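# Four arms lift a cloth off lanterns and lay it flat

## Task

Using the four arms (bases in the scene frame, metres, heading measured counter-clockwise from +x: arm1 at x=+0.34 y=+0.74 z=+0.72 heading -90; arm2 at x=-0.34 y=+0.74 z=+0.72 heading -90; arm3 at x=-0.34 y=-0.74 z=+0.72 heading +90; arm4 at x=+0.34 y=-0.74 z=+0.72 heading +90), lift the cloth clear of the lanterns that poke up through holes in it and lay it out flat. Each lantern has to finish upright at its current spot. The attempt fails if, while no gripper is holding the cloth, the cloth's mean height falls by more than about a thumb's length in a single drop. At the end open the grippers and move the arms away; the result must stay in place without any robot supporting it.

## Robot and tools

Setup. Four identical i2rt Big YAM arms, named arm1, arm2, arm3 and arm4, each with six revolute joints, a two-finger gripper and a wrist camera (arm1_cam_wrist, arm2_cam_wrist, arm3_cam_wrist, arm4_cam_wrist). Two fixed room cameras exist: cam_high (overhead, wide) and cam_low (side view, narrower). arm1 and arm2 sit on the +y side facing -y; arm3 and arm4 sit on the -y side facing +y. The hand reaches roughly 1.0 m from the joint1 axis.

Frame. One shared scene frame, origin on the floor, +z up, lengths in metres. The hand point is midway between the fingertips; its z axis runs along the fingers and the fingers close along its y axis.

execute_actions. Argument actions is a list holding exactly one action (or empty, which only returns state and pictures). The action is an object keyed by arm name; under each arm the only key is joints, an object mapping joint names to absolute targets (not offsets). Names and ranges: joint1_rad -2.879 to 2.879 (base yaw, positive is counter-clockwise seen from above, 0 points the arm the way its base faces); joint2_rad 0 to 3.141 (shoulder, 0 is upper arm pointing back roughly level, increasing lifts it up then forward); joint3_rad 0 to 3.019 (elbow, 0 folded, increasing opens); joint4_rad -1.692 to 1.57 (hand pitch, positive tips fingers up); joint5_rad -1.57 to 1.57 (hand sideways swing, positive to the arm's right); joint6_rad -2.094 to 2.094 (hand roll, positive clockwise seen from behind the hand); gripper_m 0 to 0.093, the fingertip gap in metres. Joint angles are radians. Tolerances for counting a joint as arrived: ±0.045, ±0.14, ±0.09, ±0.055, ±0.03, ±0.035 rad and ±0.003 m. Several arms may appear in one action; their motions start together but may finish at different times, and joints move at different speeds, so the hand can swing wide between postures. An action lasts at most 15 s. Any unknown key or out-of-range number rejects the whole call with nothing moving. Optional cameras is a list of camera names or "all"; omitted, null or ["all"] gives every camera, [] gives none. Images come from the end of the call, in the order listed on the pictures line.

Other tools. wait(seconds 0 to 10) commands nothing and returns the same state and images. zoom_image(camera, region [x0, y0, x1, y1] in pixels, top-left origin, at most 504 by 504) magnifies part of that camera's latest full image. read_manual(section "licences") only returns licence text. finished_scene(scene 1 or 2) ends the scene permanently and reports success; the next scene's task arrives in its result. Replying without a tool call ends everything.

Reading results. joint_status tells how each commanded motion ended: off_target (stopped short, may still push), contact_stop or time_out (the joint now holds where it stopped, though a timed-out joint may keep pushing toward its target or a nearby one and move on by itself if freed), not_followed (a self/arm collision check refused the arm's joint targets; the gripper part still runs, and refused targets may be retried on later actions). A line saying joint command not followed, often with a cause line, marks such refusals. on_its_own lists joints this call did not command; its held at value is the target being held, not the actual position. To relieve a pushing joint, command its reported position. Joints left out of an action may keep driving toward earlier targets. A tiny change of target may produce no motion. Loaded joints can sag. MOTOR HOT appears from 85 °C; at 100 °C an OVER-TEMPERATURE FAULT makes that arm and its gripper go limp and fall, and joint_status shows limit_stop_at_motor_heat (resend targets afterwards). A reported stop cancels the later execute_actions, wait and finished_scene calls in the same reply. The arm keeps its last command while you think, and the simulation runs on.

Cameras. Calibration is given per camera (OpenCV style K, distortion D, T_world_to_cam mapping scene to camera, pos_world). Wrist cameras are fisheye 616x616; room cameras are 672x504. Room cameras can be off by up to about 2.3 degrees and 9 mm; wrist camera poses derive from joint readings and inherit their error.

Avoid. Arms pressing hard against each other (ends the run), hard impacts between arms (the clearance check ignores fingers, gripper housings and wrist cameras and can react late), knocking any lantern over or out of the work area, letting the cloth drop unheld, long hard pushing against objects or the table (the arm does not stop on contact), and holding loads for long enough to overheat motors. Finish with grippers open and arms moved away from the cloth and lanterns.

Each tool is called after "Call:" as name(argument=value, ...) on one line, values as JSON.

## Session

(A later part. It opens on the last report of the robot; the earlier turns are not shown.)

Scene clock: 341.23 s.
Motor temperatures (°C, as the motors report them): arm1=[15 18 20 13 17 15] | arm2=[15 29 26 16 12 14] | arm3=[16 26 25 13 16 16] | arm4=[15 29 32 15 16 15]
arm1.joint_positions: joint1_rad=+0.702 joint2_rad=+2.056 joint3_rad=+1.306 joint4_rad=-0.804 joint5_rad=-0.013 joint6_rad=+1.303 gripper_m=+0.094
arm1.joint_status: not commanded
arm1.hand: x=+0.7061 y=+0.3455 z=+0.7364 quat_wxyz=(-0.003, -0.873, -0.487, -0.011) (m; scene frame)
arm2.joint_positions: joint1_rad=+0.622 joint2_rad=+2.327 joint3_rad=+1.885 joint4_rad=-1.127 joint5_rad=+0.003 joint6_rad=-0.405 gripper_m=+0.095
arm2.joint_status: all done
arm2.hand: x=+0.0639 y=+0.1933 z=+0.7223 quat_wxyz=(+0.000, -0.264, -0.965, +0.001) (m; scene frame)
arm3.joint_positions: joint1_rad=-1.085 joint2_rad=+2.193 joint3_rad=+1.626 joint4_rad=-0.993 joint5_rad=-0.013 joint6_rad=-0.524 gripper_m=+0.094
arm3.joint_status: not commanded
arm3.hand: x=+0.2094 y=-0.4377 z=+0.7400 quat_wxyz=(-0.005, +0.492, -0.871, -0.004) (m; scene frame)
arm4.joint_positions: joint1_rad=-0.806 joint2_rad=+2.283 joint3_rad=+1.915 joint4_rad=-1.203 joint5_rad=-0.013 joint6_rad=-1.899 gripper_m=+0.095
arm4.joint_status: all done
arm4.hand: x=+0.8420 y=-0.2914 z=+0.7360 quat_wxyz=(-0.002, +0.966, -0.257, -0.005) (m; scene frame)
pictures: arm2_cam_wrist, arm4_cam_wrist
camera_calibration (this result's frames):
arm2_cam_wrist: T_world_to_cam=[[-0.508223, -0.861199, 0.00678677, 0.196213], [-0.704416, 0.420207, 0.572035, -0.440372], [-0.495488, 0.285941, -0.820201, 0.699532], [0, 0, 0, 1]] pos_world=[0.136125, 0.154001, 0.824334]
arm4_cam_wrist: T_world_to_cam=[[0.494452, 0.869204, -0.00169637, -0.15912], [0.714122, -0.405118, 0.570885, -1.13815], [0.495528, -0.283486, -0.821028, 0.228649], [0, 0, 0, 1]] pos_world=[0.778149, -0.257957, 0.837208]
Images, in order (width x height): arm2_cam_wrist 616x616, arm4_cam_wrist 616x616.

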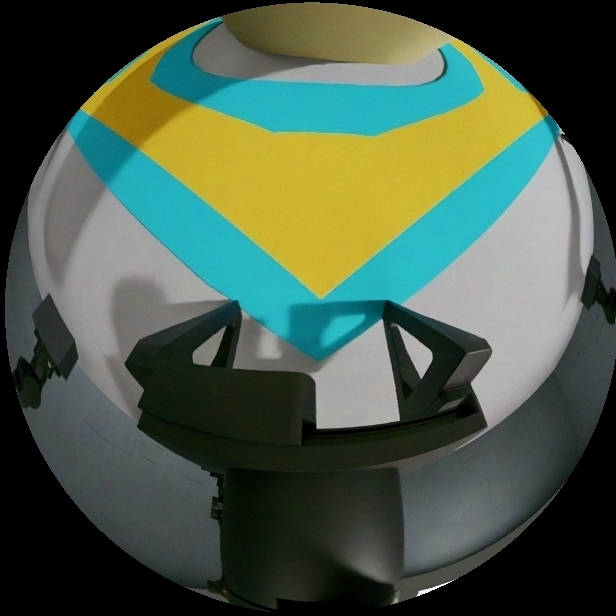

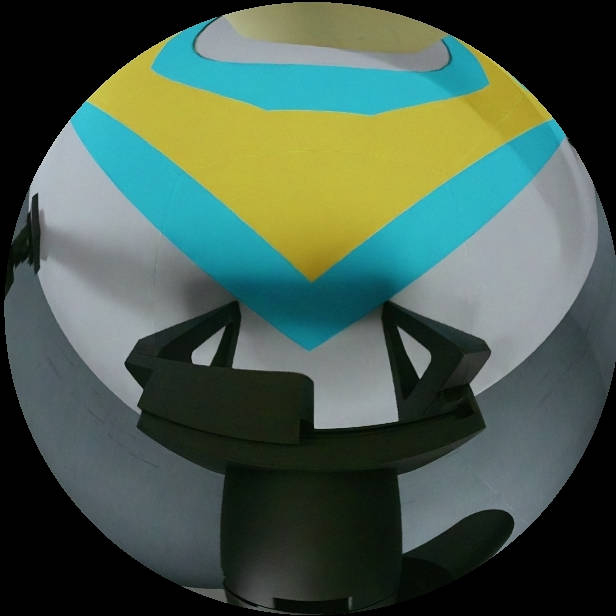

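Call:
execute_actions(actions=[{"arm1": {"joints": {"gripper_m": 0.0}}, "arm2": {"joints": {"gripper_m": 0.0}}, "arm3": {"joints": {"joint2_rad": 2.238}}, "arm4": {"joints": {"joint2_rad": 2.325}}}], cameras=["arm1_cam_wrist", "arm2_cam_wrist", "arm3_cam_wrist", "arm4_cam_wrist"])

Scene clock: 347.63 s.
Motor temperatures (°C, as the motors report them): arm1=[15 18 20 13 17 15] | arm2=[15 29 26 16 12 14] | arm3=[16 26 25 13 16 16] | arm4=[15 29 32 15 16 15]
arm1.joint_positions: joint1_rad=+0.702 joint2_rad=+2.057 joint3_rad=+1.306 joint4_rad=-0.799 joint5_rad=-0.011 joint6_rad=+1.304 gripper_m=+0.001
arm1.joint_status: all done
arm1.hand: x=+0.7065 y=+0.3444 z=+0.7362 quat_wxyz=(-0.005, -0.873, -0.487, -0.010) (m; scene frame)
arm2.joint_positions: joint1_rad=+0.621 joint2_rad=+2.326 joint3_rad=+1.885 joint4_rad=-1.127 joint5_rad=+0.001 joint6_rad=-0.405 gripper_m=+0.006
arm2.joint_status: gripper_m off_target (ended at +0.006, target +0.000)
arm2.hand: x=+0.0640 y=+0.1929 z=+0.7232 quat_wxyz=(-0.001, -0.264, -0.964, +0.000) (m; scene frame)
arm3.joint_positions: joint1_rad=-1.085 joint2_rad=+2.193 joint3_rad=+1.626 joint4_rad=-0.993 joint5_rad=-0.013 joint6_rad=-0.523 gripper_m=+0.094
arm3.joint_status: all done
arm3.hand: x=+0.2093 y=-0.4378 z=+0.7395 quat_wxyz=(-0.005, +0.491, -0.871, -0.004) (m; scene frame)
arm4.joint_positions: joint1_rad=-0.806 joint2_rad=+2.286 joint3_rad=+1.918 joint4_rad=-1.206 joint5_rad=-0.013 joint6_rad=-1.899 gripper_m=+0.095
arm4.joint_status: all done
arm4.hand: x=+0.8419 y=-0.2916 z=+0.7347 quat_wxyz=(-0.001, +0.966, -0.257, -0.006) (m; scene frame)
pictures: arm1_cam_wrist, arm2_cam_wrist, arm3_cam_wrist, arm4_cam_wrist
camera_calibration (this result's frames):
arm1_cam_wrist: T_world_to_cam=[[-0.848854, 0.528625, -0.00121208, 0.421753], [0.425205, 0.684144, 0.592577, -0.966443], [0.314081, 0.502497, -0.805513, 0.322141], [0, 0, 0, 1]] pos_world=[0.667765, 0.276362, 0.832692]
arm2_cam_wrist: T_world_to_cam=[[-0.508895, -0.86081, 0.00563817, 0.196688], [-0.705488, 0.420806, 0.570271, -0.439433], [-0.493268, 0.28623, -0.821437, 0.701096], [0, 0, 0, 1]] pos_world=[0.135907, 0.153552, 0.825394]
arm3_cam_wrist: T_world_to_cam=[[0.850472, -0.525993, -0.00533929, -0.400564], [-0.430309, -0.701527, 0.568062, -0.633847], [-0.302542, -0.480823, -0.822969, 0.586032], [0, 0, 0, 1]] pos_world=[0.245218, -0.373577, 0.840212]
arm4_cam_wrist: T_world_to_cam=[[0.494451, 0.869191, -0.00506656, -0.156513], [0.715445, -0.403667, 0.570256, -1.13765], [0.493616, -0.285588, -0.821452, 0.228876], [0, 0, 0, 1]] pos_world=[0.77834, -0.25783, 0.835972]
Images, in order (width x height): arm1_cam_wrist 616x616, arm2_cam_wrist 616x616, arm3_cam_wrist 616x616, arm4_cam_wrist 616x616.

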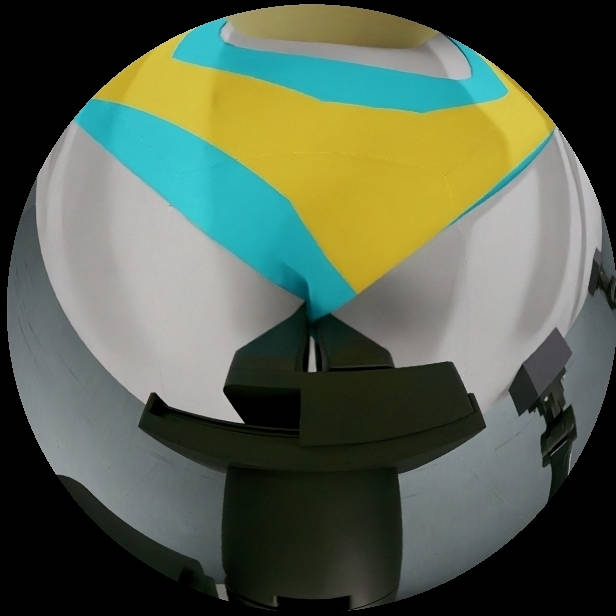

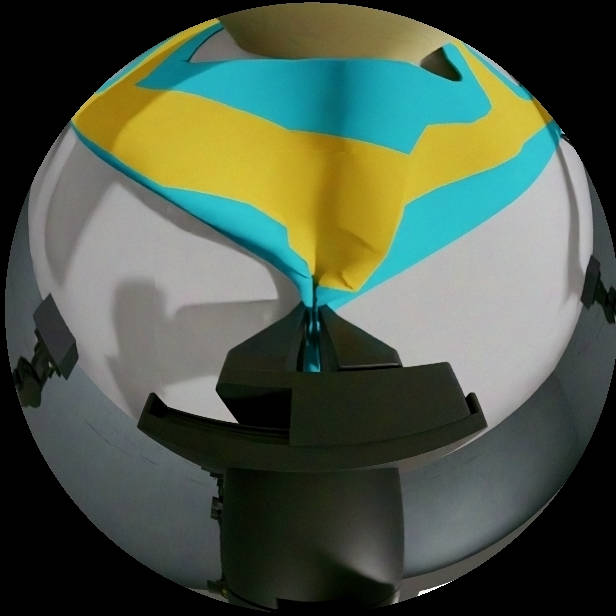

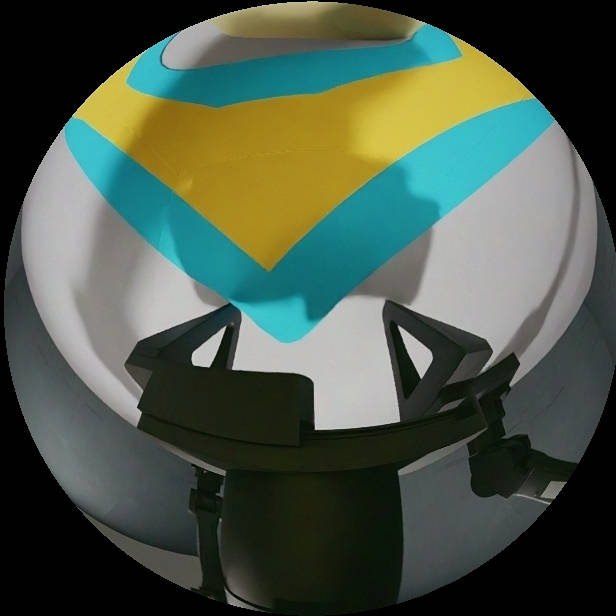

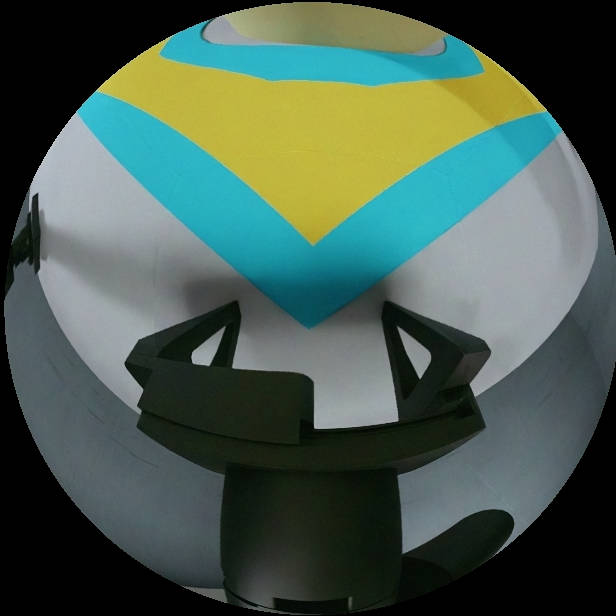

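Call:
execute_actions(actions=[], cameras=["cam_high", "cam_low"])

Call:
zoom_image(camera="cam_high", region=[320, 180, 520, 360])

Scene clock: 354.57 s.
Motor temperatures (°C, as the motors report them): arm1=[15 18 20 13 17 15] | arm2=[15 29 26 16 12 14] | arm3=[16 26 25 13 16 16] | arm4=[15 29 32 15 16 15]
arm1.joint_positions: joint1_rad=+0.702 joint2_rad=+2.057 joint3_rad=+1.306 joint4_rad=-0.799 joint5_rad=-0.011 joint6_rad=+1.304 gripper_m=+0.001
arm1.joint_status: all done
arm1.hand: x=+0.7065 y=+0.3444 z=+0.7362 quat_wxyz=(-0.005, -0.873, -0.487, -0.010) (m; scene frame)
arm2.joint_positions: joint1_rad=+0.621 joint2_rad=+2.326 joint3_rad=+1.885 joint4_rad=-1.127 joint5_rad=+0.001 joint6_rad=-0.405 gripper_m=+0.006
arm2.joint_status: gripper_m off_target (ended at +0.006, target +0.000)
arm2.hand: x=+0.0640 y=+0.1929 z=+0.7232 quat_wxyz=(-0.001, -0.264, -0.964, +0.000) (m; scene frame)
arm3.joint_positions: joint1_rad=-1.085 joint2_rad=+2.193 joint3_rad=+1.626 joint4_rad=-0.993 joint5_rad=-0.013 joint6_rad=-0.523 gripper_m=+0.094
arm3.joint_status: all done
arm3.hand: x=+0.2093 y=-0.4378 z=+0.7395 quat_wxyz=(-0.005, +0.491, -0.871, -0.004) (m; scene frame)
arm4.joint_positions: joint1_rad=-0.806 joint2_rad=+2.286 joint3_rad=+1.918 joint4_rad=-1.206 joint5_rad=-0.013 joint6_rad=-1.899 gripper_m=+0.095
arm4.joint_status: all done
arm4.hand: x=+0.8419 y=-0.2916 z=+0.7347 quat_wxyz=(-0.001, +0.966, -0.257, -0.006) (m; scene frame)
pictures: cam_high, cam_low
Images, in order (width x height): cam_high 672x504, cam_low 672x504.

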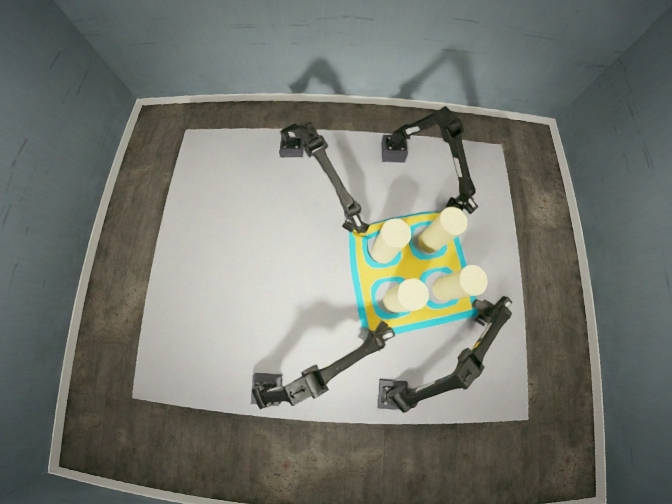

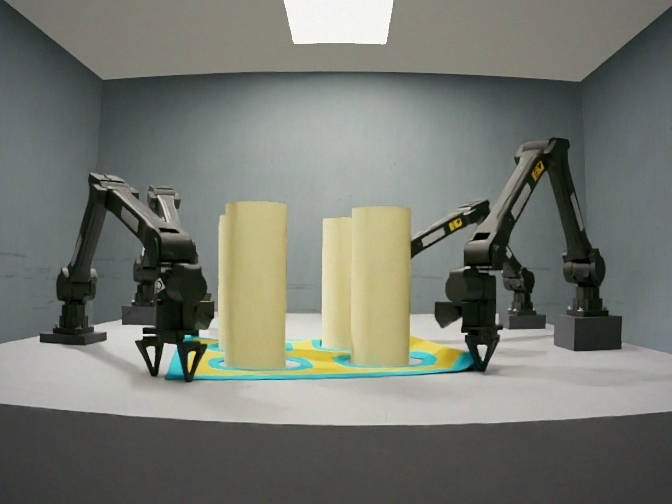

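Region (320, 180, 520, 360) of cam_high's 672x504 image, scaled by 2.520, with more detail than that image has; it fills the top 454 rows of this view, and the rest is white.

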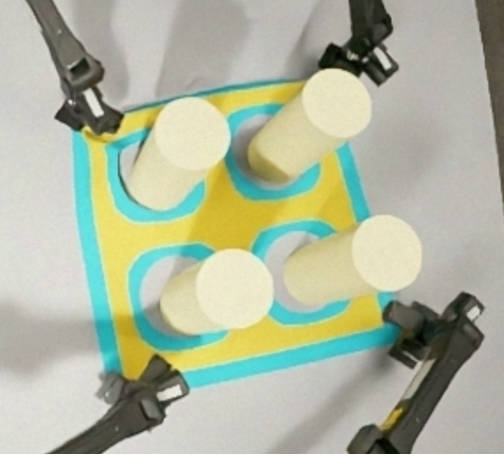

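Call:
execute_actions(actions=[{"arm1": {"joints": {"gripper_m": 0.093, "joint2_rad": 1.96, "joint4_rad": -0.9}}, "arm3": {"joints": {"joint2_rad": 2.12, "joint4_rad": -1.06}}, "arm4": {"joints": {"joint2_rad": 2.22, "joint4_rad": -1.26}}}], cameras=["arm1_cam_wrist", "arm3_cam_wrist", "arm4_cam_wrist", "cam_high"])

Scene clock: 475.67 s.
Motor temperatures (°C, as the motors report them): arm1=[15 19 21 13 17 15] | arm2=[15 30 27 16 12 14] | arm3=[16 27 26 13 16 16] | arm4=[15 30 35 15 16 15]
arm1.joint_positions: joint1_rad=+0.702 joint2_rad=+1.960 joint3_rad=+1.296 joint4_rad=-0.885 joint5_rad=-0.011 joint6_rad=+1.304 gripper_m=+0.093
arm1.joint_status: all done
arm1.hand: x=+0.7009 y=+0.3504 z=+0.7831 quat_wxyz=(-0.006, -0.873, -0.487, -0.010) (m; scene frame)
arm2.joint_positions: joint1_rad=+0.621 joint2_rad=+2.326 joint3_rad=+1.885 joint4_rad=-1.127 joint5_rad=+0.001 joint6_rad=-0.405 gripper_m=+0.006
arm2.joint_status: not commanded
arm2.hand: x=+0.0640 y=+0.1929 z=+0.7232 quat_wxyz=(-0.001, -0.264, -0.964, +0.000) (m; scene frame)
arm3.joint_positions: joint1_rad=-1.085 joint2_rad=+2.102 joint3_rad=+1.619 joint4_rad=-1.043 joint5_rad=-0.013 joint6_rad=-0.523 gripper_m=+0.094
arm3.joint_status: all done
arm3.hand: x=+0.2082 y=-0.4381 z=+0.7916 quat_wxyz=(-0.022, +0.491, -0.871, -0.004) (m; scene frame)
arm4.joint_positions: joint1_rad=-0.806 joint2_rad=+2.218 joint3_rad=+1.919 joint4_rad=-1.248 joint5_rad=-0.013 joint6_rad=-1.899 gripper_m=+0.095
arm4.joint_status: all done
arm4.hand: x=+0.8406 y=-0.2925 z=+0.7801 quat_wxyz=(-0.012, +0.966, -0.257, +0.002) (m; scene frame)
pictures: arm1_cam_wrist, arm3_cam_wrist, arm4_cam_wrist, cam_high
camera_calibration (this result's frames):
arm1_cam_wrist: T_world_to_cam=[[-0.849051, 0.528306, -0.00232002, 0.414988], [0.424485, 0.684798, 0.592338, -0.995434], [0.314524, 0.50194, -0.805687, 0.358756], [0, 0, 0, 1]] pos_world=[0.662055, 0.282357, 0.87964]
arm3_cam_wrist: T_world_to_cam=[[0.850489, -0.525871, 0.0113114, -0.412583], [-0.446687, -0.710735, 0.54344, -0.645262], [-0.27774, -0.467242, -0.839372, 0.642171], [0, 0, 0, 1]] pos_world=[0.241024, -0.375526, 0.894349]
arm4_cam_wrist: T_world_to_cam=[[0.494215, 0.86908, 0.0212593, -0.17519], [0.703478, -0.414172, 0.577564, -1.16173], [0.510754, -0.270485, -0.816069, 0.25233], [0, 0, 0, 1]] pos_world=[0.774952, -0.260648, 0.880614]
Images, in order (width x height): arm1_cam_wrist 616x616, arm3_cam_wrist 616x616, arm4_cam_wrist 616x616, cam_high 672x504.

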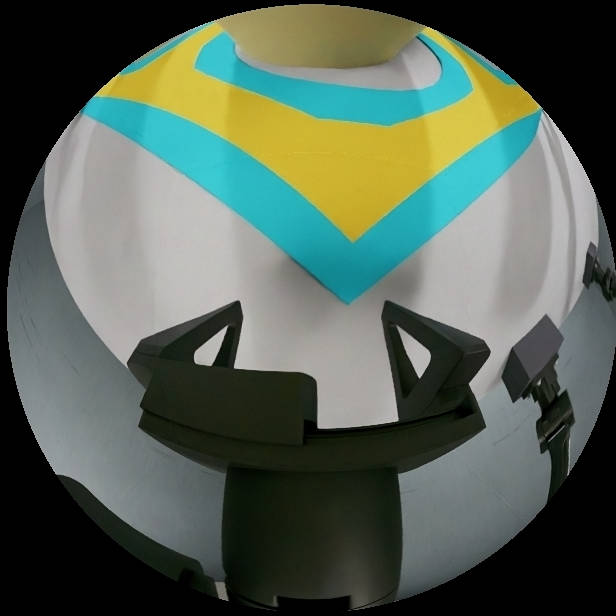

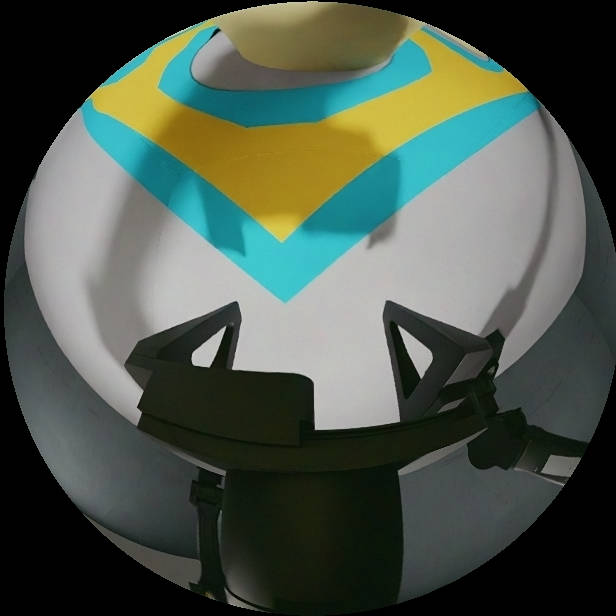

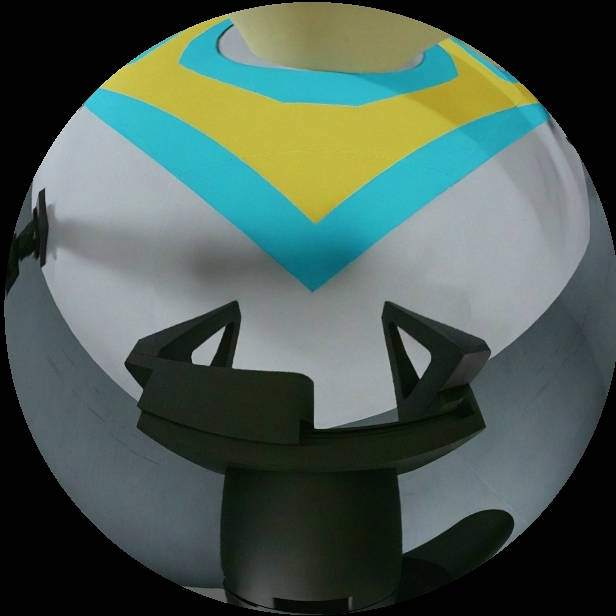

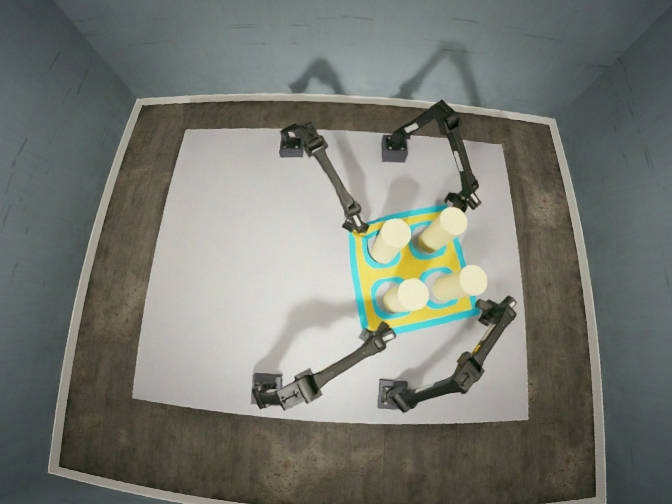

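Call:
execute_actions(actions=[{"arm1": {"joints": {"joint1_rad": 0.625, "joint2_rad": 1.99, "joint3_rad": 1.252, "joint4_rad": -0.845, "joint6_rad": 0.43}}, "arm3": {"joints": {"joint1_rad": -1.019, "joint2_rad": 2.205, "joint3_rad": 1.74, "joint4_rad": -1.108, "joint6_rad": -1.25}}, "arm4": {"joints": {"joint1_rad": -0.745, "joint3_rad": 1.875, "joint4_rad": -1.218, "joint6_rad": -1.02}}}], cameras=["arm1_cam_wrist", "arm3_cam_wrist", "arm4_cam_wrist"])

Scene clock: 505.53 s.
Motor temperatures (°C, as the motors report them): arm1=[15 20 22 13 17 15] | arm2=[15 30 27 16 12 14] | arm3=[16 29 27 13 16 16] | arm4=[15 32 35 15 16 15]
arm1.joint_positions: joint1_rad=+0.617 joint2_rad=+1.979 joint3_rad=+1.257 joint4_rad=-0.861 joint5_rad=-0.012 joint6_rad=+0.438 gripper_m=+0.093
arm1.joint_status: all done
arm1.hand: x=+0.6562 y=+0.3338 z=+0.7615 quat_wxyz=(+0.007, -0.622, -0.783, -0.011) (m; scene frame)
arm2.joint_positions: joint1_rad=+0.621 joint2_rad=+2.326 joint3_rad=+1.885 joint4_rad=-1.127 joint5_rad=+0.001 joint6_rad=-0.405 gripper_m=+0.006
arm2.joint_status: not commanded
arm2.hand: x=+0.0640 y=+0.1929 z=+0.7232 quat_wxyz=(-0.001, -0.264, -0.964, +0.000) (m; scene frame)
arm3.joint_positions: joint1_rad=-1.013 joint2_rad=+2.185 joint3_rad=+1.697 joint4_rad=-1.092 joint5_rad=-0.013 joint6_rad=-1.241 gripper_m=+0.094
arm3.joint_status: all done
arm3.hand: x=+0.1928 y=-0.3948 z=+0.7675 quat_wxyz=(+0.004, +0.789, -0.615, -0.005) (m; scene frame)
arm4.joint_positions: joint1_rad=-0.739 joint2_rad=+2.217 joint3_rad=+1.870 joint4_rad=-1.230 joint5_rad=-0.013 joint6_rad=-1.034 gripper_m=+0.095
arm4.joint_status: all done
arm4.hand: x=+0.7999 y=-0.2690 z=+0.7627 quat_wxyz=(+0.003, +0.790, -0.613, -0.006) (m; scene frame)
pictures: arm1_cam_wrist, arm3_cam_wrist, arm4_cam_wrist
camera_calibration (this result's frames):
arm1_cam_wrist: T_world_to_cam=[[-0.974956, -0.222166, 0.0101735, 0.709325], [-0.171435, 0.779894, 0.601976, -0.60032], [-0.141673, 0.585156, -0.798449, 0.629791], [0, 0, 0, 1]] pos_world=[0.677869, 0.257248, 0.857018]
arm3_cam_wrist: T_world_to_cam=[[0.972163, 0.233715, -0.0166442, -0.0786466], [0.200564, -0.79333, 0.574806, -0.789748], [0.121136, -0.562143, -0.818121, 0.507213], [0, 0, 0, 1]] pos_world=[0.17341, -0.323023, 0.867604]
arm4_cam_wrist: T_world_to_cam=[[0.967419, 0.252718, -0.015292, -0.691534], [0.215257, -0.789214, 0.575157, -0.82181], [0.133284, -0.559709, -0.8179, 0.490868], [0, 0, 0, 1]] pos_world=[0.780479, -0.199077, 0.863576]
Images, in order (width x height): arm1_cam_wrist 616x616, arm3_cam_wrist 616x616, arm4_cam_wrist 616x616.

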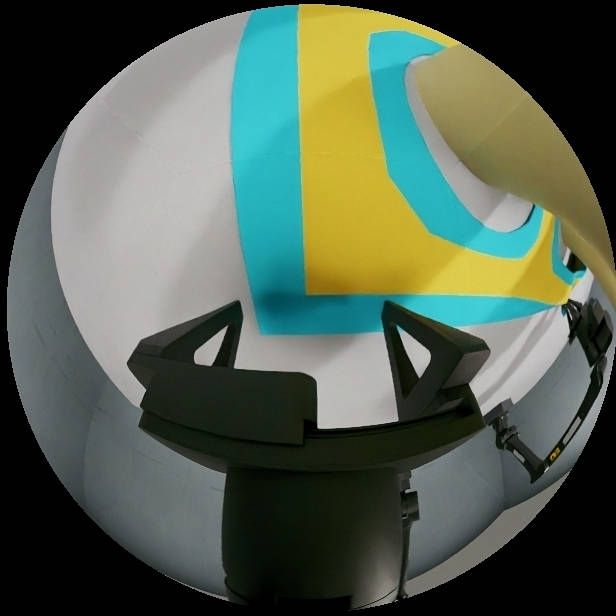

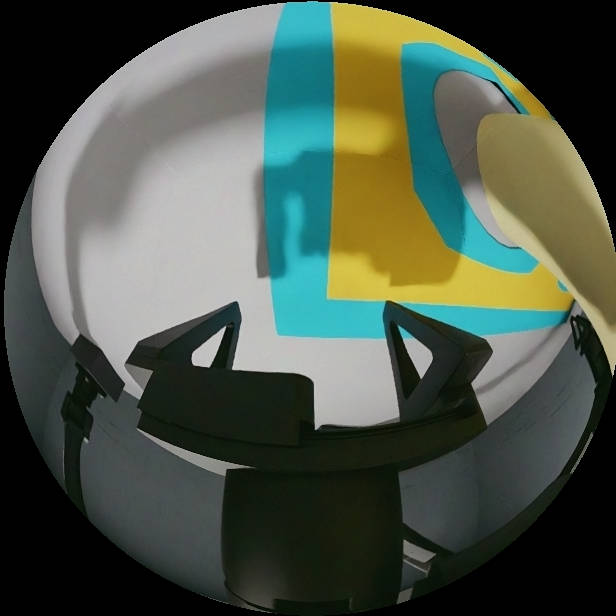

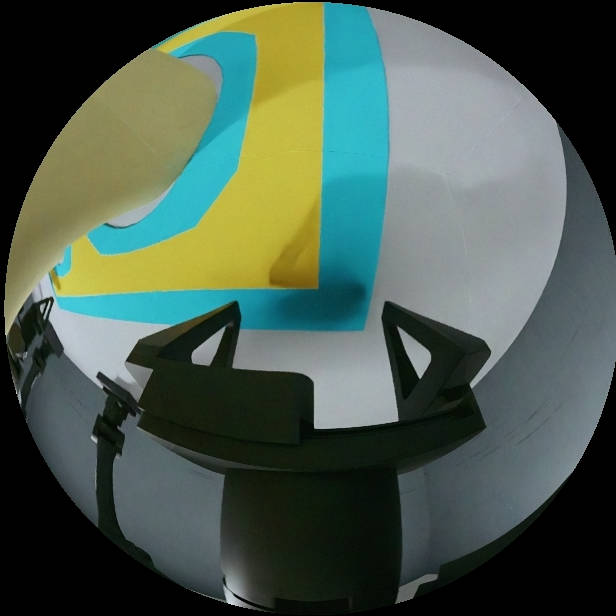

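Call:
execute_actions(actions=[{"arm1": {"joints": {"joint1_rad": 0.637, "joint2_rad": 2.055, "joint3_rad": 1.238, "joint4_rad": -0.772}}, "arm3": {"joints": {"joint2_rad": 2.27, "joint4_rad": -1.016}}, "arm4": {"joints": {"joint2_rad": 2.275, "joint3_rad": 1.838, "joint4_rad": -1.145}}}], cameras=["arm1_cam_wrist", "arm3_cam_wrist", "arm4_cam_wrist"])

Scene clock: 539.87 s.
Motor temperatures (°C, as the motors report them): arm1=[15 20 21 13 17 15] | arm2=[15 30 28 16 12 14] | arm3=[16 30 33 13 16 16] | arm4=[15 33 32 15 16 15]
arm1.joint_positions: joint1_rad=+0.632 joint2_rad=+2.023 joint3_rad=+1.252 joint4_rad=-0.793 joint5_rad=-0.004 joint6_rad=+0.437 gripper_m=+0.093
arm1.joint_status: all done
arm1.hand: x=+0.6646 y=+0.3336 z=+0.7381 quat_wxyz=(-0.001, -0.616, -0.788, -0.005) (m; scene frame)
arm2.joint_positions: joint1_rad=+0.621 joint2_rad=+2.326 joint3_rad=+1.885 joint4_rad=-1.127 joint5_rad=+0.001 joint6_rad=-0.405 gripper_m=+0.006
arm2.joint_status: not commanded
arm2.hand: x=+0.0640 y=+0.1929 z=+0.7232 quat_wxyz=(-0.001, -0.264, -0.964, +0.000) (m; scene frame)
arm3.joint_positions: joint1_rad=-1.013 joint2_rad=+2.233 joint3_rad=+1.713 joint4_rad=-1.031 joint5_rad=-0.011 joint6_rad=-1.242 gripper_m=+0.094
arm3.joint_status: all done
arm3.hand: x=+0.2048 y=-0.3877 z=+0.7435 quat_wxyz=(-0.009, +0.789, -0.614, +0.000) (m; scene frame)
arm4.joint_positions: joint1_rad=-0.740 joint2_rad=+2.241 joint3_rad=+1.844 joint4_rad=-1.159 joint5_rad=-0.016 joint6_rad=-1.033 gripper_m=+0.095
arm4.joint_status: all done
arm4.hand: x=+0.8033 y=-0.2663 z=+0.7377 quat_wxyz=(-0.007, +0.790, -0.614, -0.006) (m; scene frame)
pictures: arm1_cam_wrist, arm3_cam_wrist, arm4_cam_wrist
camera_calibration (this result's frames):
arm1_cam_wrist: T_world_to_cam=[[-0.971334, -0.237537, 0.00929565, 0.721137], [-0.187265, 0.788678, 0.585593, -0.564991], [-0.146431, 0.567066, -0.810552, 0.630542], [0, 0, 0, 1]] pos_world=[0.686993, 0.259333, 0.835238]
arm3_cam_wrist: T_world_to_cam=[[0.971919, 0.235019, 0.0118188, -0.112927], [0.186808, -0.801135, 0.568583, -0.7683], [0.143096, -0.550408, -0.822541, 0.493517], [0, 0, 0, 1]] pos_world=[0.182659, -0.317336, 0.844115]
arm4_cam_wrist: T_world_to_cam=[[0.968163, 0.250317, 0.000874443, -0.709062], [0.206151, -0.799311, 0.564449, -0.793547], [0.14199, -0.546299, -0.825467, 0.47361], [0, 0, 0, 1]] pos_world=[0.78283, -0.198068, 0.839487]
Images, in order (width x height): arm1_cam_wrist 616x616, arm3_cam_wrist 616x616, arm4_cam_wrist 616x616.

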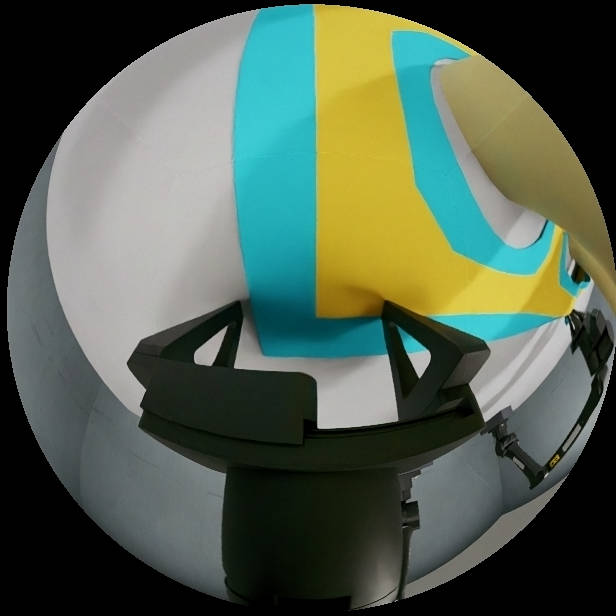

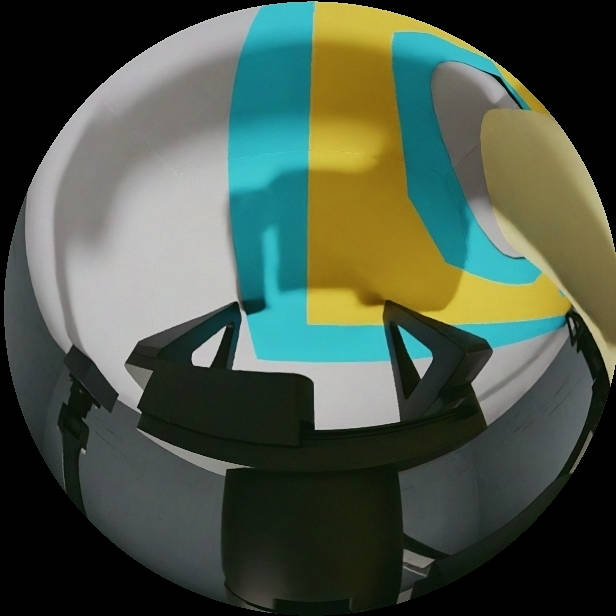

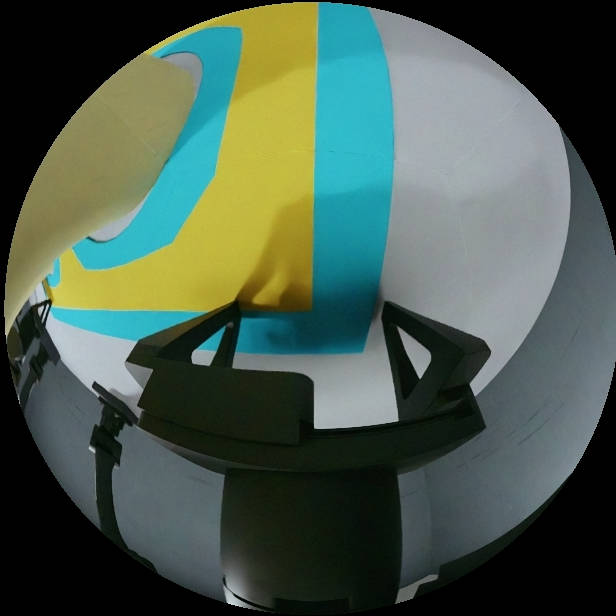

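Call:
execute_actions(actions=[{"arm1": {"joints": {"joint1_rad": 0.652, "joint2_rad": 1.985, "joint5_rad": 0.052}}, "arm3": {"joints": {"joint2_rad": 2.165, "joint3_rad": 1.645, "joint4_rad": -0.945}}, "arm4": {"joints": {"joint2_rad": 2.241, "joint3_rad": 1.935, "joint4_rad": -1.247}}}], cameras=[])

Scene clock: 573.77 s.
Motor temperatures (°C, as the motors report them): arm1=[15 19 21 13 17 15] | arm2=[15 31 28 16 12 14] | arm3=[16 30 32 13 16 16] | arm4=[15 32 31 15 16 15]
arm1.joint_positions: joint1_rad=+0.644 joint2_rad=+2.002 joint3_rad=+1.246 joint4_rad=-0.789 joint5_rad=+0.049 joint6_rad=+0.437 gripper_m=+0.093
arm1.joint_status: all done
arm1.hand: x=+0.6642 y=+0.3302 z=+0.7472 quat_wxyz=(-0.005, -0.611, -0.791, +0.023) (m; scene frame)
arm2.joint_positions: joint1_rad=+0.621 joint2_rad=+2.326 joint3_rad=+1.885 joint4_rad=-1.127 joint5_rad=+0.001 joint6_rad=-0.405 gripper_m=+0.006
arm2.joint_status: not commanded
arm2.hand: x=+0.0640 y=+0.1929 z=+0.7232 quat_wxyz=(-0.001, -0.264, -0.964, +0.000) (m; scene frame)
arm3.joint_positions: joint1_rad=-1.013 joint2_rad=+2.157 joint3_rad=+1.653 joint4_rad=-0.962 joint5_rad=-0.011 joint6_rad=-1.242 gripper_m=+0.094
arm3.joint_status: all done
arm3.hand: x=+0.2077 y=-0.3856 z=+0.7714 quat_wxyz=(-0.050, +0.788, -0.613, +0.014) (m; scene frame)
arm4.joint_positions: joint1_rad=-0.740 joint2_rad=+2.241 joint3_rad=+1.897 joint4_rad=-1.235 joint5_rad=-0.016 joint6_rad=-1.032 gripper_m=+0.095
arm4.joint_status: all done
arm4.hand: x=+0.8045 y=-0.2652 z=+0.7568 quat_wxyz=(+0.004, +0.789, -0.614, -0.007) (m; scene frame)
pictures: none
No camera images: the call's "cameras" was empty. Leave "cameras" out to get every camera's image.

Call:
execute_actions(actions=[])

Scene clock: 597.43 s.
Motor temperatures (°C, as the motors report them): arm1=[15 21 21 13 17 15] | arm2=[15 31 28 16 12 14] | arm3=[16 31 30 13 16 16] | arm4=[15 34 35 15 16 15]
arm1.joint_positions: joint1_rad=+0.644 joint2_rad=+2.002 joint3_rad=+1.246 joint4_rad=-0.789 joint5_rad=+0.049 joint6_rad=+0.437 gripper_m=+0.093
arm1.joint_status: all done
arm1.hand: x=+0.6642 y=+0.3302 z=+0.7472 quat_wxyz=(-0.005, -0.611, -0.791, +0.023) (m; scene frame)
arm2.joint_positions: joint1_rad=+0.621 joint2_rad=+2.326 joint3_rad=+1.885 joint4_rad=-1.127 joint5_rad=+0.001 joint6_rad=-0.405 gripper_m=+0.006
arm2.joint_status: not commanded
arm2.hand: x=+0.0640 y=+0.1929 z=+0.7232 quat_wxyz=(-0.001, -0.264, -0.964, +0.000) (m; scene frame)
arm3.joint_positions: joint1_rad=-1.013 joint2_rad=+2.157 joint3_rad=+1.653 joint4_rad=-0.962 joint5_rad=-0.011 joint6_rad=-1.242 gripper_m=+0.094
arm3.joint_status: all done
arm3.hand: x=+0.2077 y=-0.3856 z=+0.7714 quat_wxyz=(-0.050, +0.788, -0.613, +0.014) (m; scene frame)
arm4.joint_positions: joint1_rad=-0.740 joint2_rad=+2.241 joint3_rad=+1.897 joint4_rad=-1.235 joint5_rad=-0.016 joint6_rad=-1.032 gripper_m=+0.095
arm4.joint_status: all done
arm4.hand: x=+0.8045 y=-0.2652 z=+0.7568 quat_wxyz=(+0.004, +0.789, -0.614, -0.007) (m; scene frame)
pictures: arm1_cam_wrist, arm2_cam_wrist, arm3_cam_wrist, arm4_cam_wrist, cam_high, cam_low
camera_calibration (this result's frames):
arm1_cam_wrist: T_world_to_cam=[[-0.967609, -0.247756, 0.0484647, 0.691453], [-0.180782, 0.814019, 0.551988, -0.55531], [-0.17621, 0.525347, -0.832442, 0.689728], [0, 0, 0, 1]] pos_world=[0.690203, 0.260997, 0.847172]
arm2_cam_wrist: T_world_to_cam=[[-0.508895, -0.86081, 0.00563817, 0.196688], [-0.705488, 0.420806, 0.570271, -0.439433], [-0.493268, 0.28623, -0.821437, 0.701096], [0, 0, 0, 1]] pos_world=[0.135907, 0.153552, 0.825394]
arm3_cam_wrist: T_world_to_cam=[[0.968103, 0.233089, 0.0918999, -0.178311], [0.147554, -0.826834, 0.542746, -0.764825], [0.202494, -0.511874, -0.834854, 0.529167], [0, 0, 0, 1]] pos_world=[0.178324, -0.319954, 0.873269]
arm4_cam_wrist: T_world_to_cam=[[0.968133, 0.249741, -0.0186255, -0.695906], [0.21484, -0.790014, 0.574214, -0.815548], [0.128691, -0.559917, -0.818493, 0.49167], [0, 0, 0, 1]] pos_world=[0.785669, -0.195203, 0.857766]
Images, in order (width x height): arm1_cam_wrist 616x616, arm2_cam_wrist 616x616, arm3_cam_wrist 616x616, arm4_cam_wrist 616x616, cam_high 672x504, cam_low 672x504.

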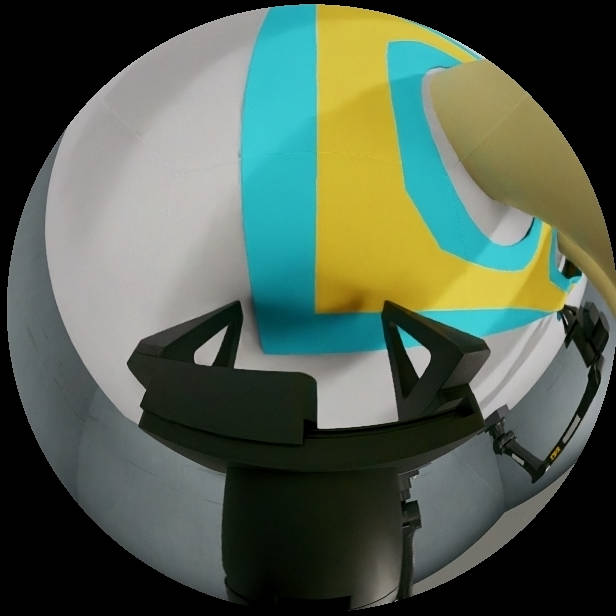

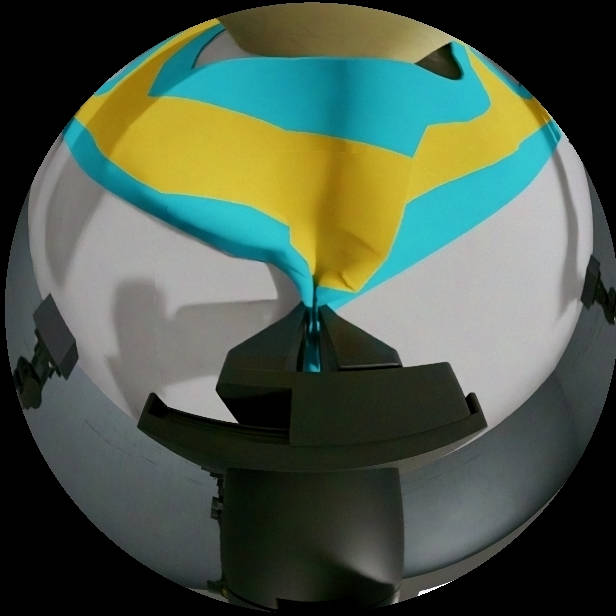

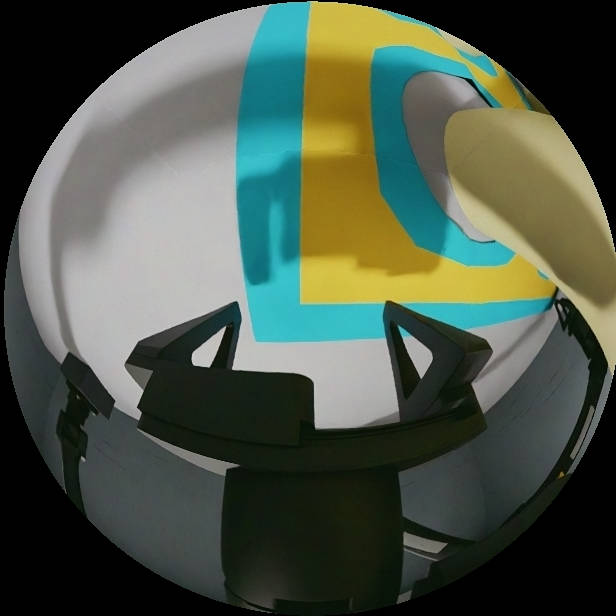

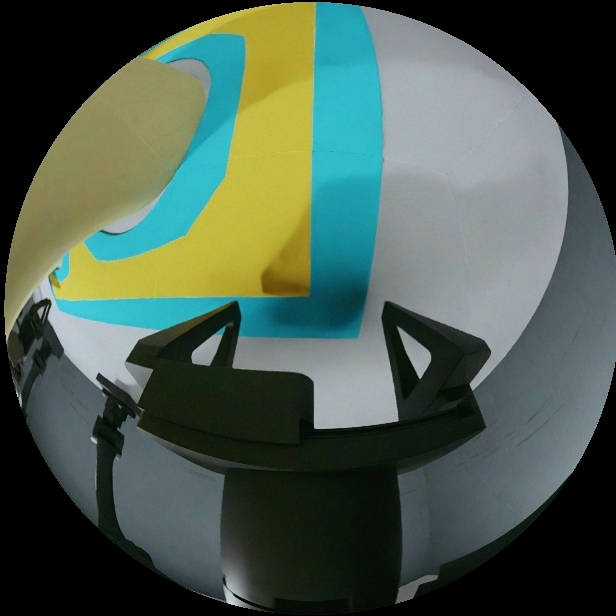

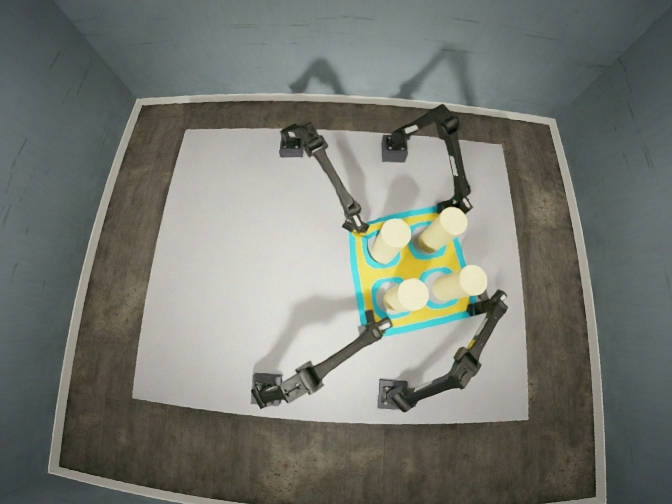

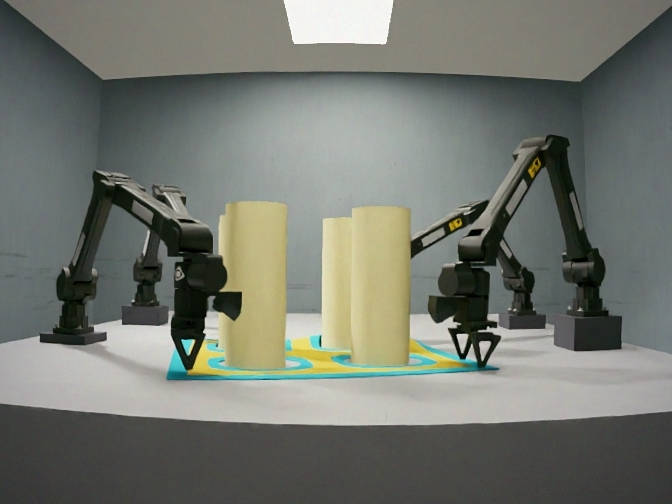

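Call:
execute_actions(actions=[{"arm1": {"joints": {"joint2_rad": 2.055}}, "arm3": {"joints": {"joint2_rad": 2.24}}, "arm4": {"joints": {"joint2_rad": 2.305}}}], cameras=["arm1_cam_wrist", "arm3_cam_wrist", "arm4_cam_wrist", "cam_low"])

Scene clock: 601.47 s.
Motor temperatures (°C, as the motors report them): arm1=[15 21 21 13 17 15] | arm2=[15 31 28 16 12 14] | arm3=[16 31 30 13 16 16] | arm4=[15 34 36 15 16 15]
arm1.joint_positions: joint1_rad=+0.644 joint2_rad=+2.021 joint3_rad=+1.246 joint4_rad=-0.783 joint5_rad=+0.051 joint6_rad=+0.437 gripper_m=+0.093
arm1.joint_status: all done
arm1.hand: x=+0.6623 y=+0.3317 z=+0.7379 quat_wxyz=(+0.002, -0.611, -0.791, +0.023) (m; scene frame)
arm2.joint_positions: joint1_rad=+0.621 joint2_rad=+2.326 joint3_rad=+1.885 joint4_rad=-1.127 joint5_rad=+0.001 joint6_rad=-0.405 gripper_m=+0.006
arm2.joint_status: not commanded
arm2.hand: x=+0.0640 y=+0.1929 z=+0.7232 quat_wxyz=(-0.001, -0.264, -0.964, +0.000) (m; scene frame)
arm3.joint_positions: joint1_rad=-1.013 joint2_rad=+2.205 joint3_rad=+1.653 joint4_rad=-0.957 joint5_rad=-0.011 joint6_rad=-1.243 gripper_m=+0.094
arm3.joint_status: all done
arm3.hand: x=+0.2021 y=-0.3894 z=+0.7413 quat_wxyz=(-0.029, +0.789, -0.614, +0.007) (m; scene frame)
arm4.joint_positions: joint1_rad=-0.740 joint2_rad=+2.279 joint3_rad=+1.908 joint4_rad=-1.237 joint5_rad=-0.014 joint6_rad=-1.032 gripper_m=+0.095
arm4.joint_status: all done
arm4.hand: x=+0.8039 y=-0.2661 z=+0.7365 quat_wxyz=(+0.018, +0.789, -0.614, -0.008) (m; scene frame)
pictures: arm1_cam_wrist, arm3_cam_wrist, arm4_cam_wrist, cam_low
camera_calibration (this result's frames):
arm1_cam_wrist: T_world_to_cam=[[-0.967182, -0.247896, 0.0557291, 0.684885], [-0.175089, 0.809201, 0.560836, -0.560406], [-0.184125, 0.532673, -0.826049, 0.678929], [0, 0, 0, 1]] pos_world=[0.689295, 0.261614, 0.836956]
arm3_cam_wrist: T_world_to_cam=[[0.97057, 0.235273, 0.0513848, -0.138839], [0.167817, -0.813811, 0.556371, -0.75999], [0.172716, -0.531374, -0.829344, 0.497573], [0, 0, 0, 1]] pos_world=[0.176353, -0.321427, 0.84263]
arm4_cam_wrist: T_world_to_cam=[[0.967563, 0.24906, -0.042308, -0.677774], [0.225889, -0.777946, 0.586323, -0.819076], [0.113116, -0.576861, -0.808972, 0.475578], [0, 0, 0, 1]] pos_world=[0.787014, -0.194048, 0.836297]
Images, in order (width x height): arm1_cam_wrist 616x616, arm3_cam_wrist 616x616, arm4_cam_wrist 616x616, cam_low 672x504.

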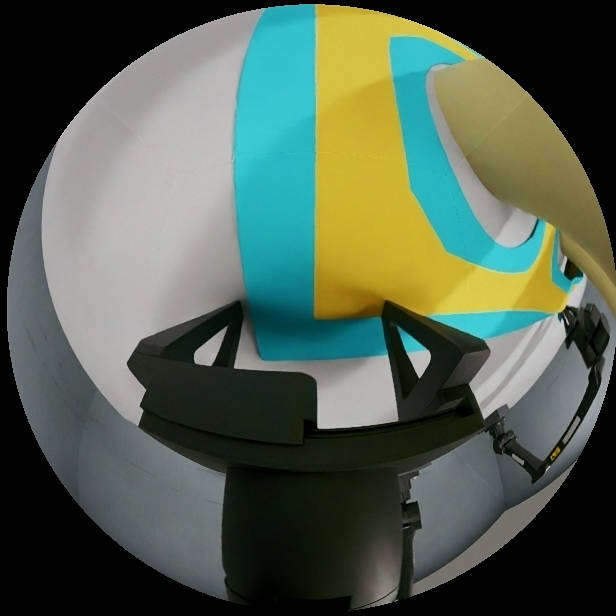

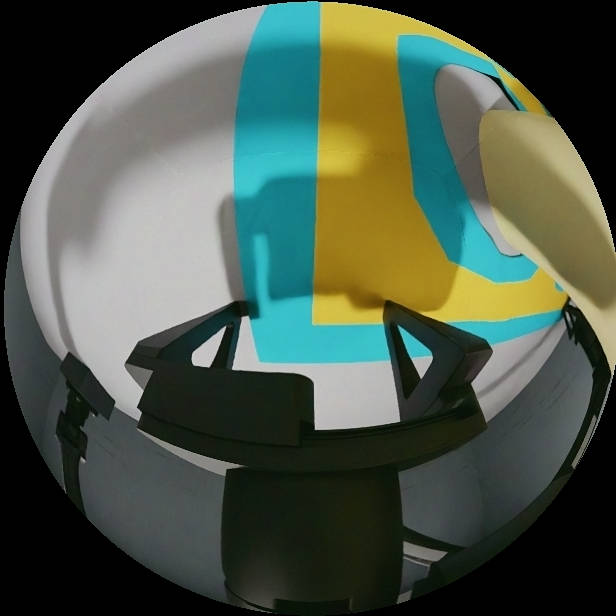

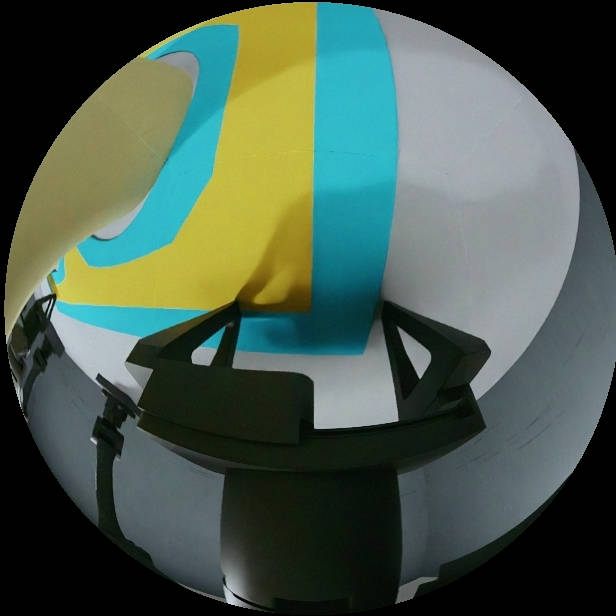

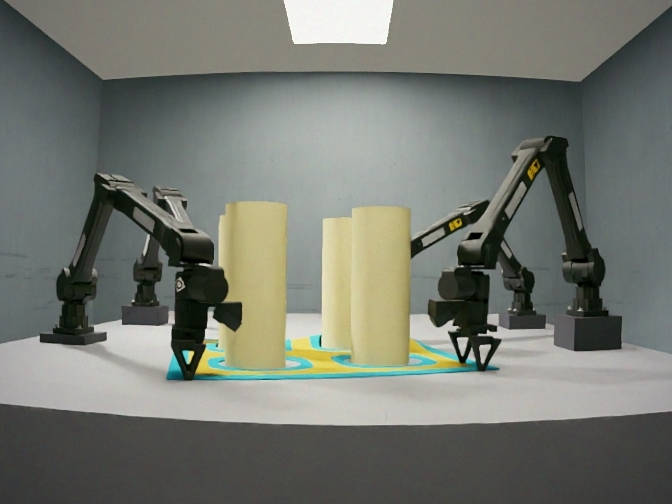

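Call:
zoom_image(camera="arm4_cam_wrist", region=[200, 240, 440, 400])

Call:
zoom_image(camera="arm3_cam_wrist", region=[180, 240, 420, 400])

Call:
zoom_image(camera="arm1_cam_wrist", region=[180, 240, 420, 400])

Region (200, 240, 440, 400) of arm4_cam_wrist's 616x616 image, scaled by 2.100, with more detail than that image has.

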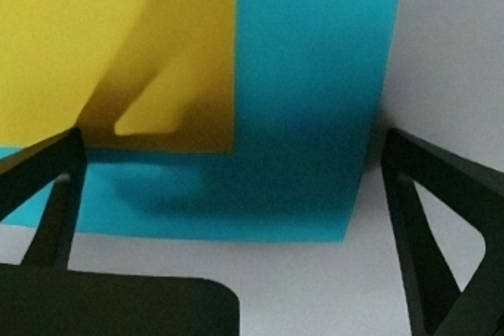

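Region (180, 240, 420, 400) of arm3_cam_wrist's 616x616 image, scaled by 2.100, with more detail than that image has.

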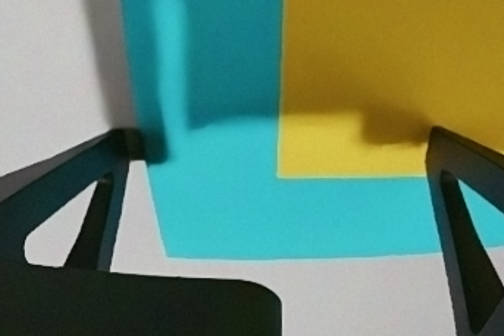

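Region (180, 240, 420, 400) of arm1_cam_wrist's 616x616 image, scaled by 2.100, with more detail than that image has.

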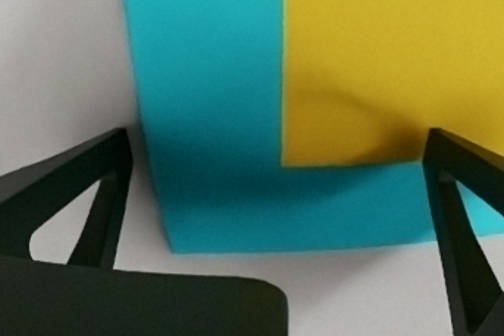

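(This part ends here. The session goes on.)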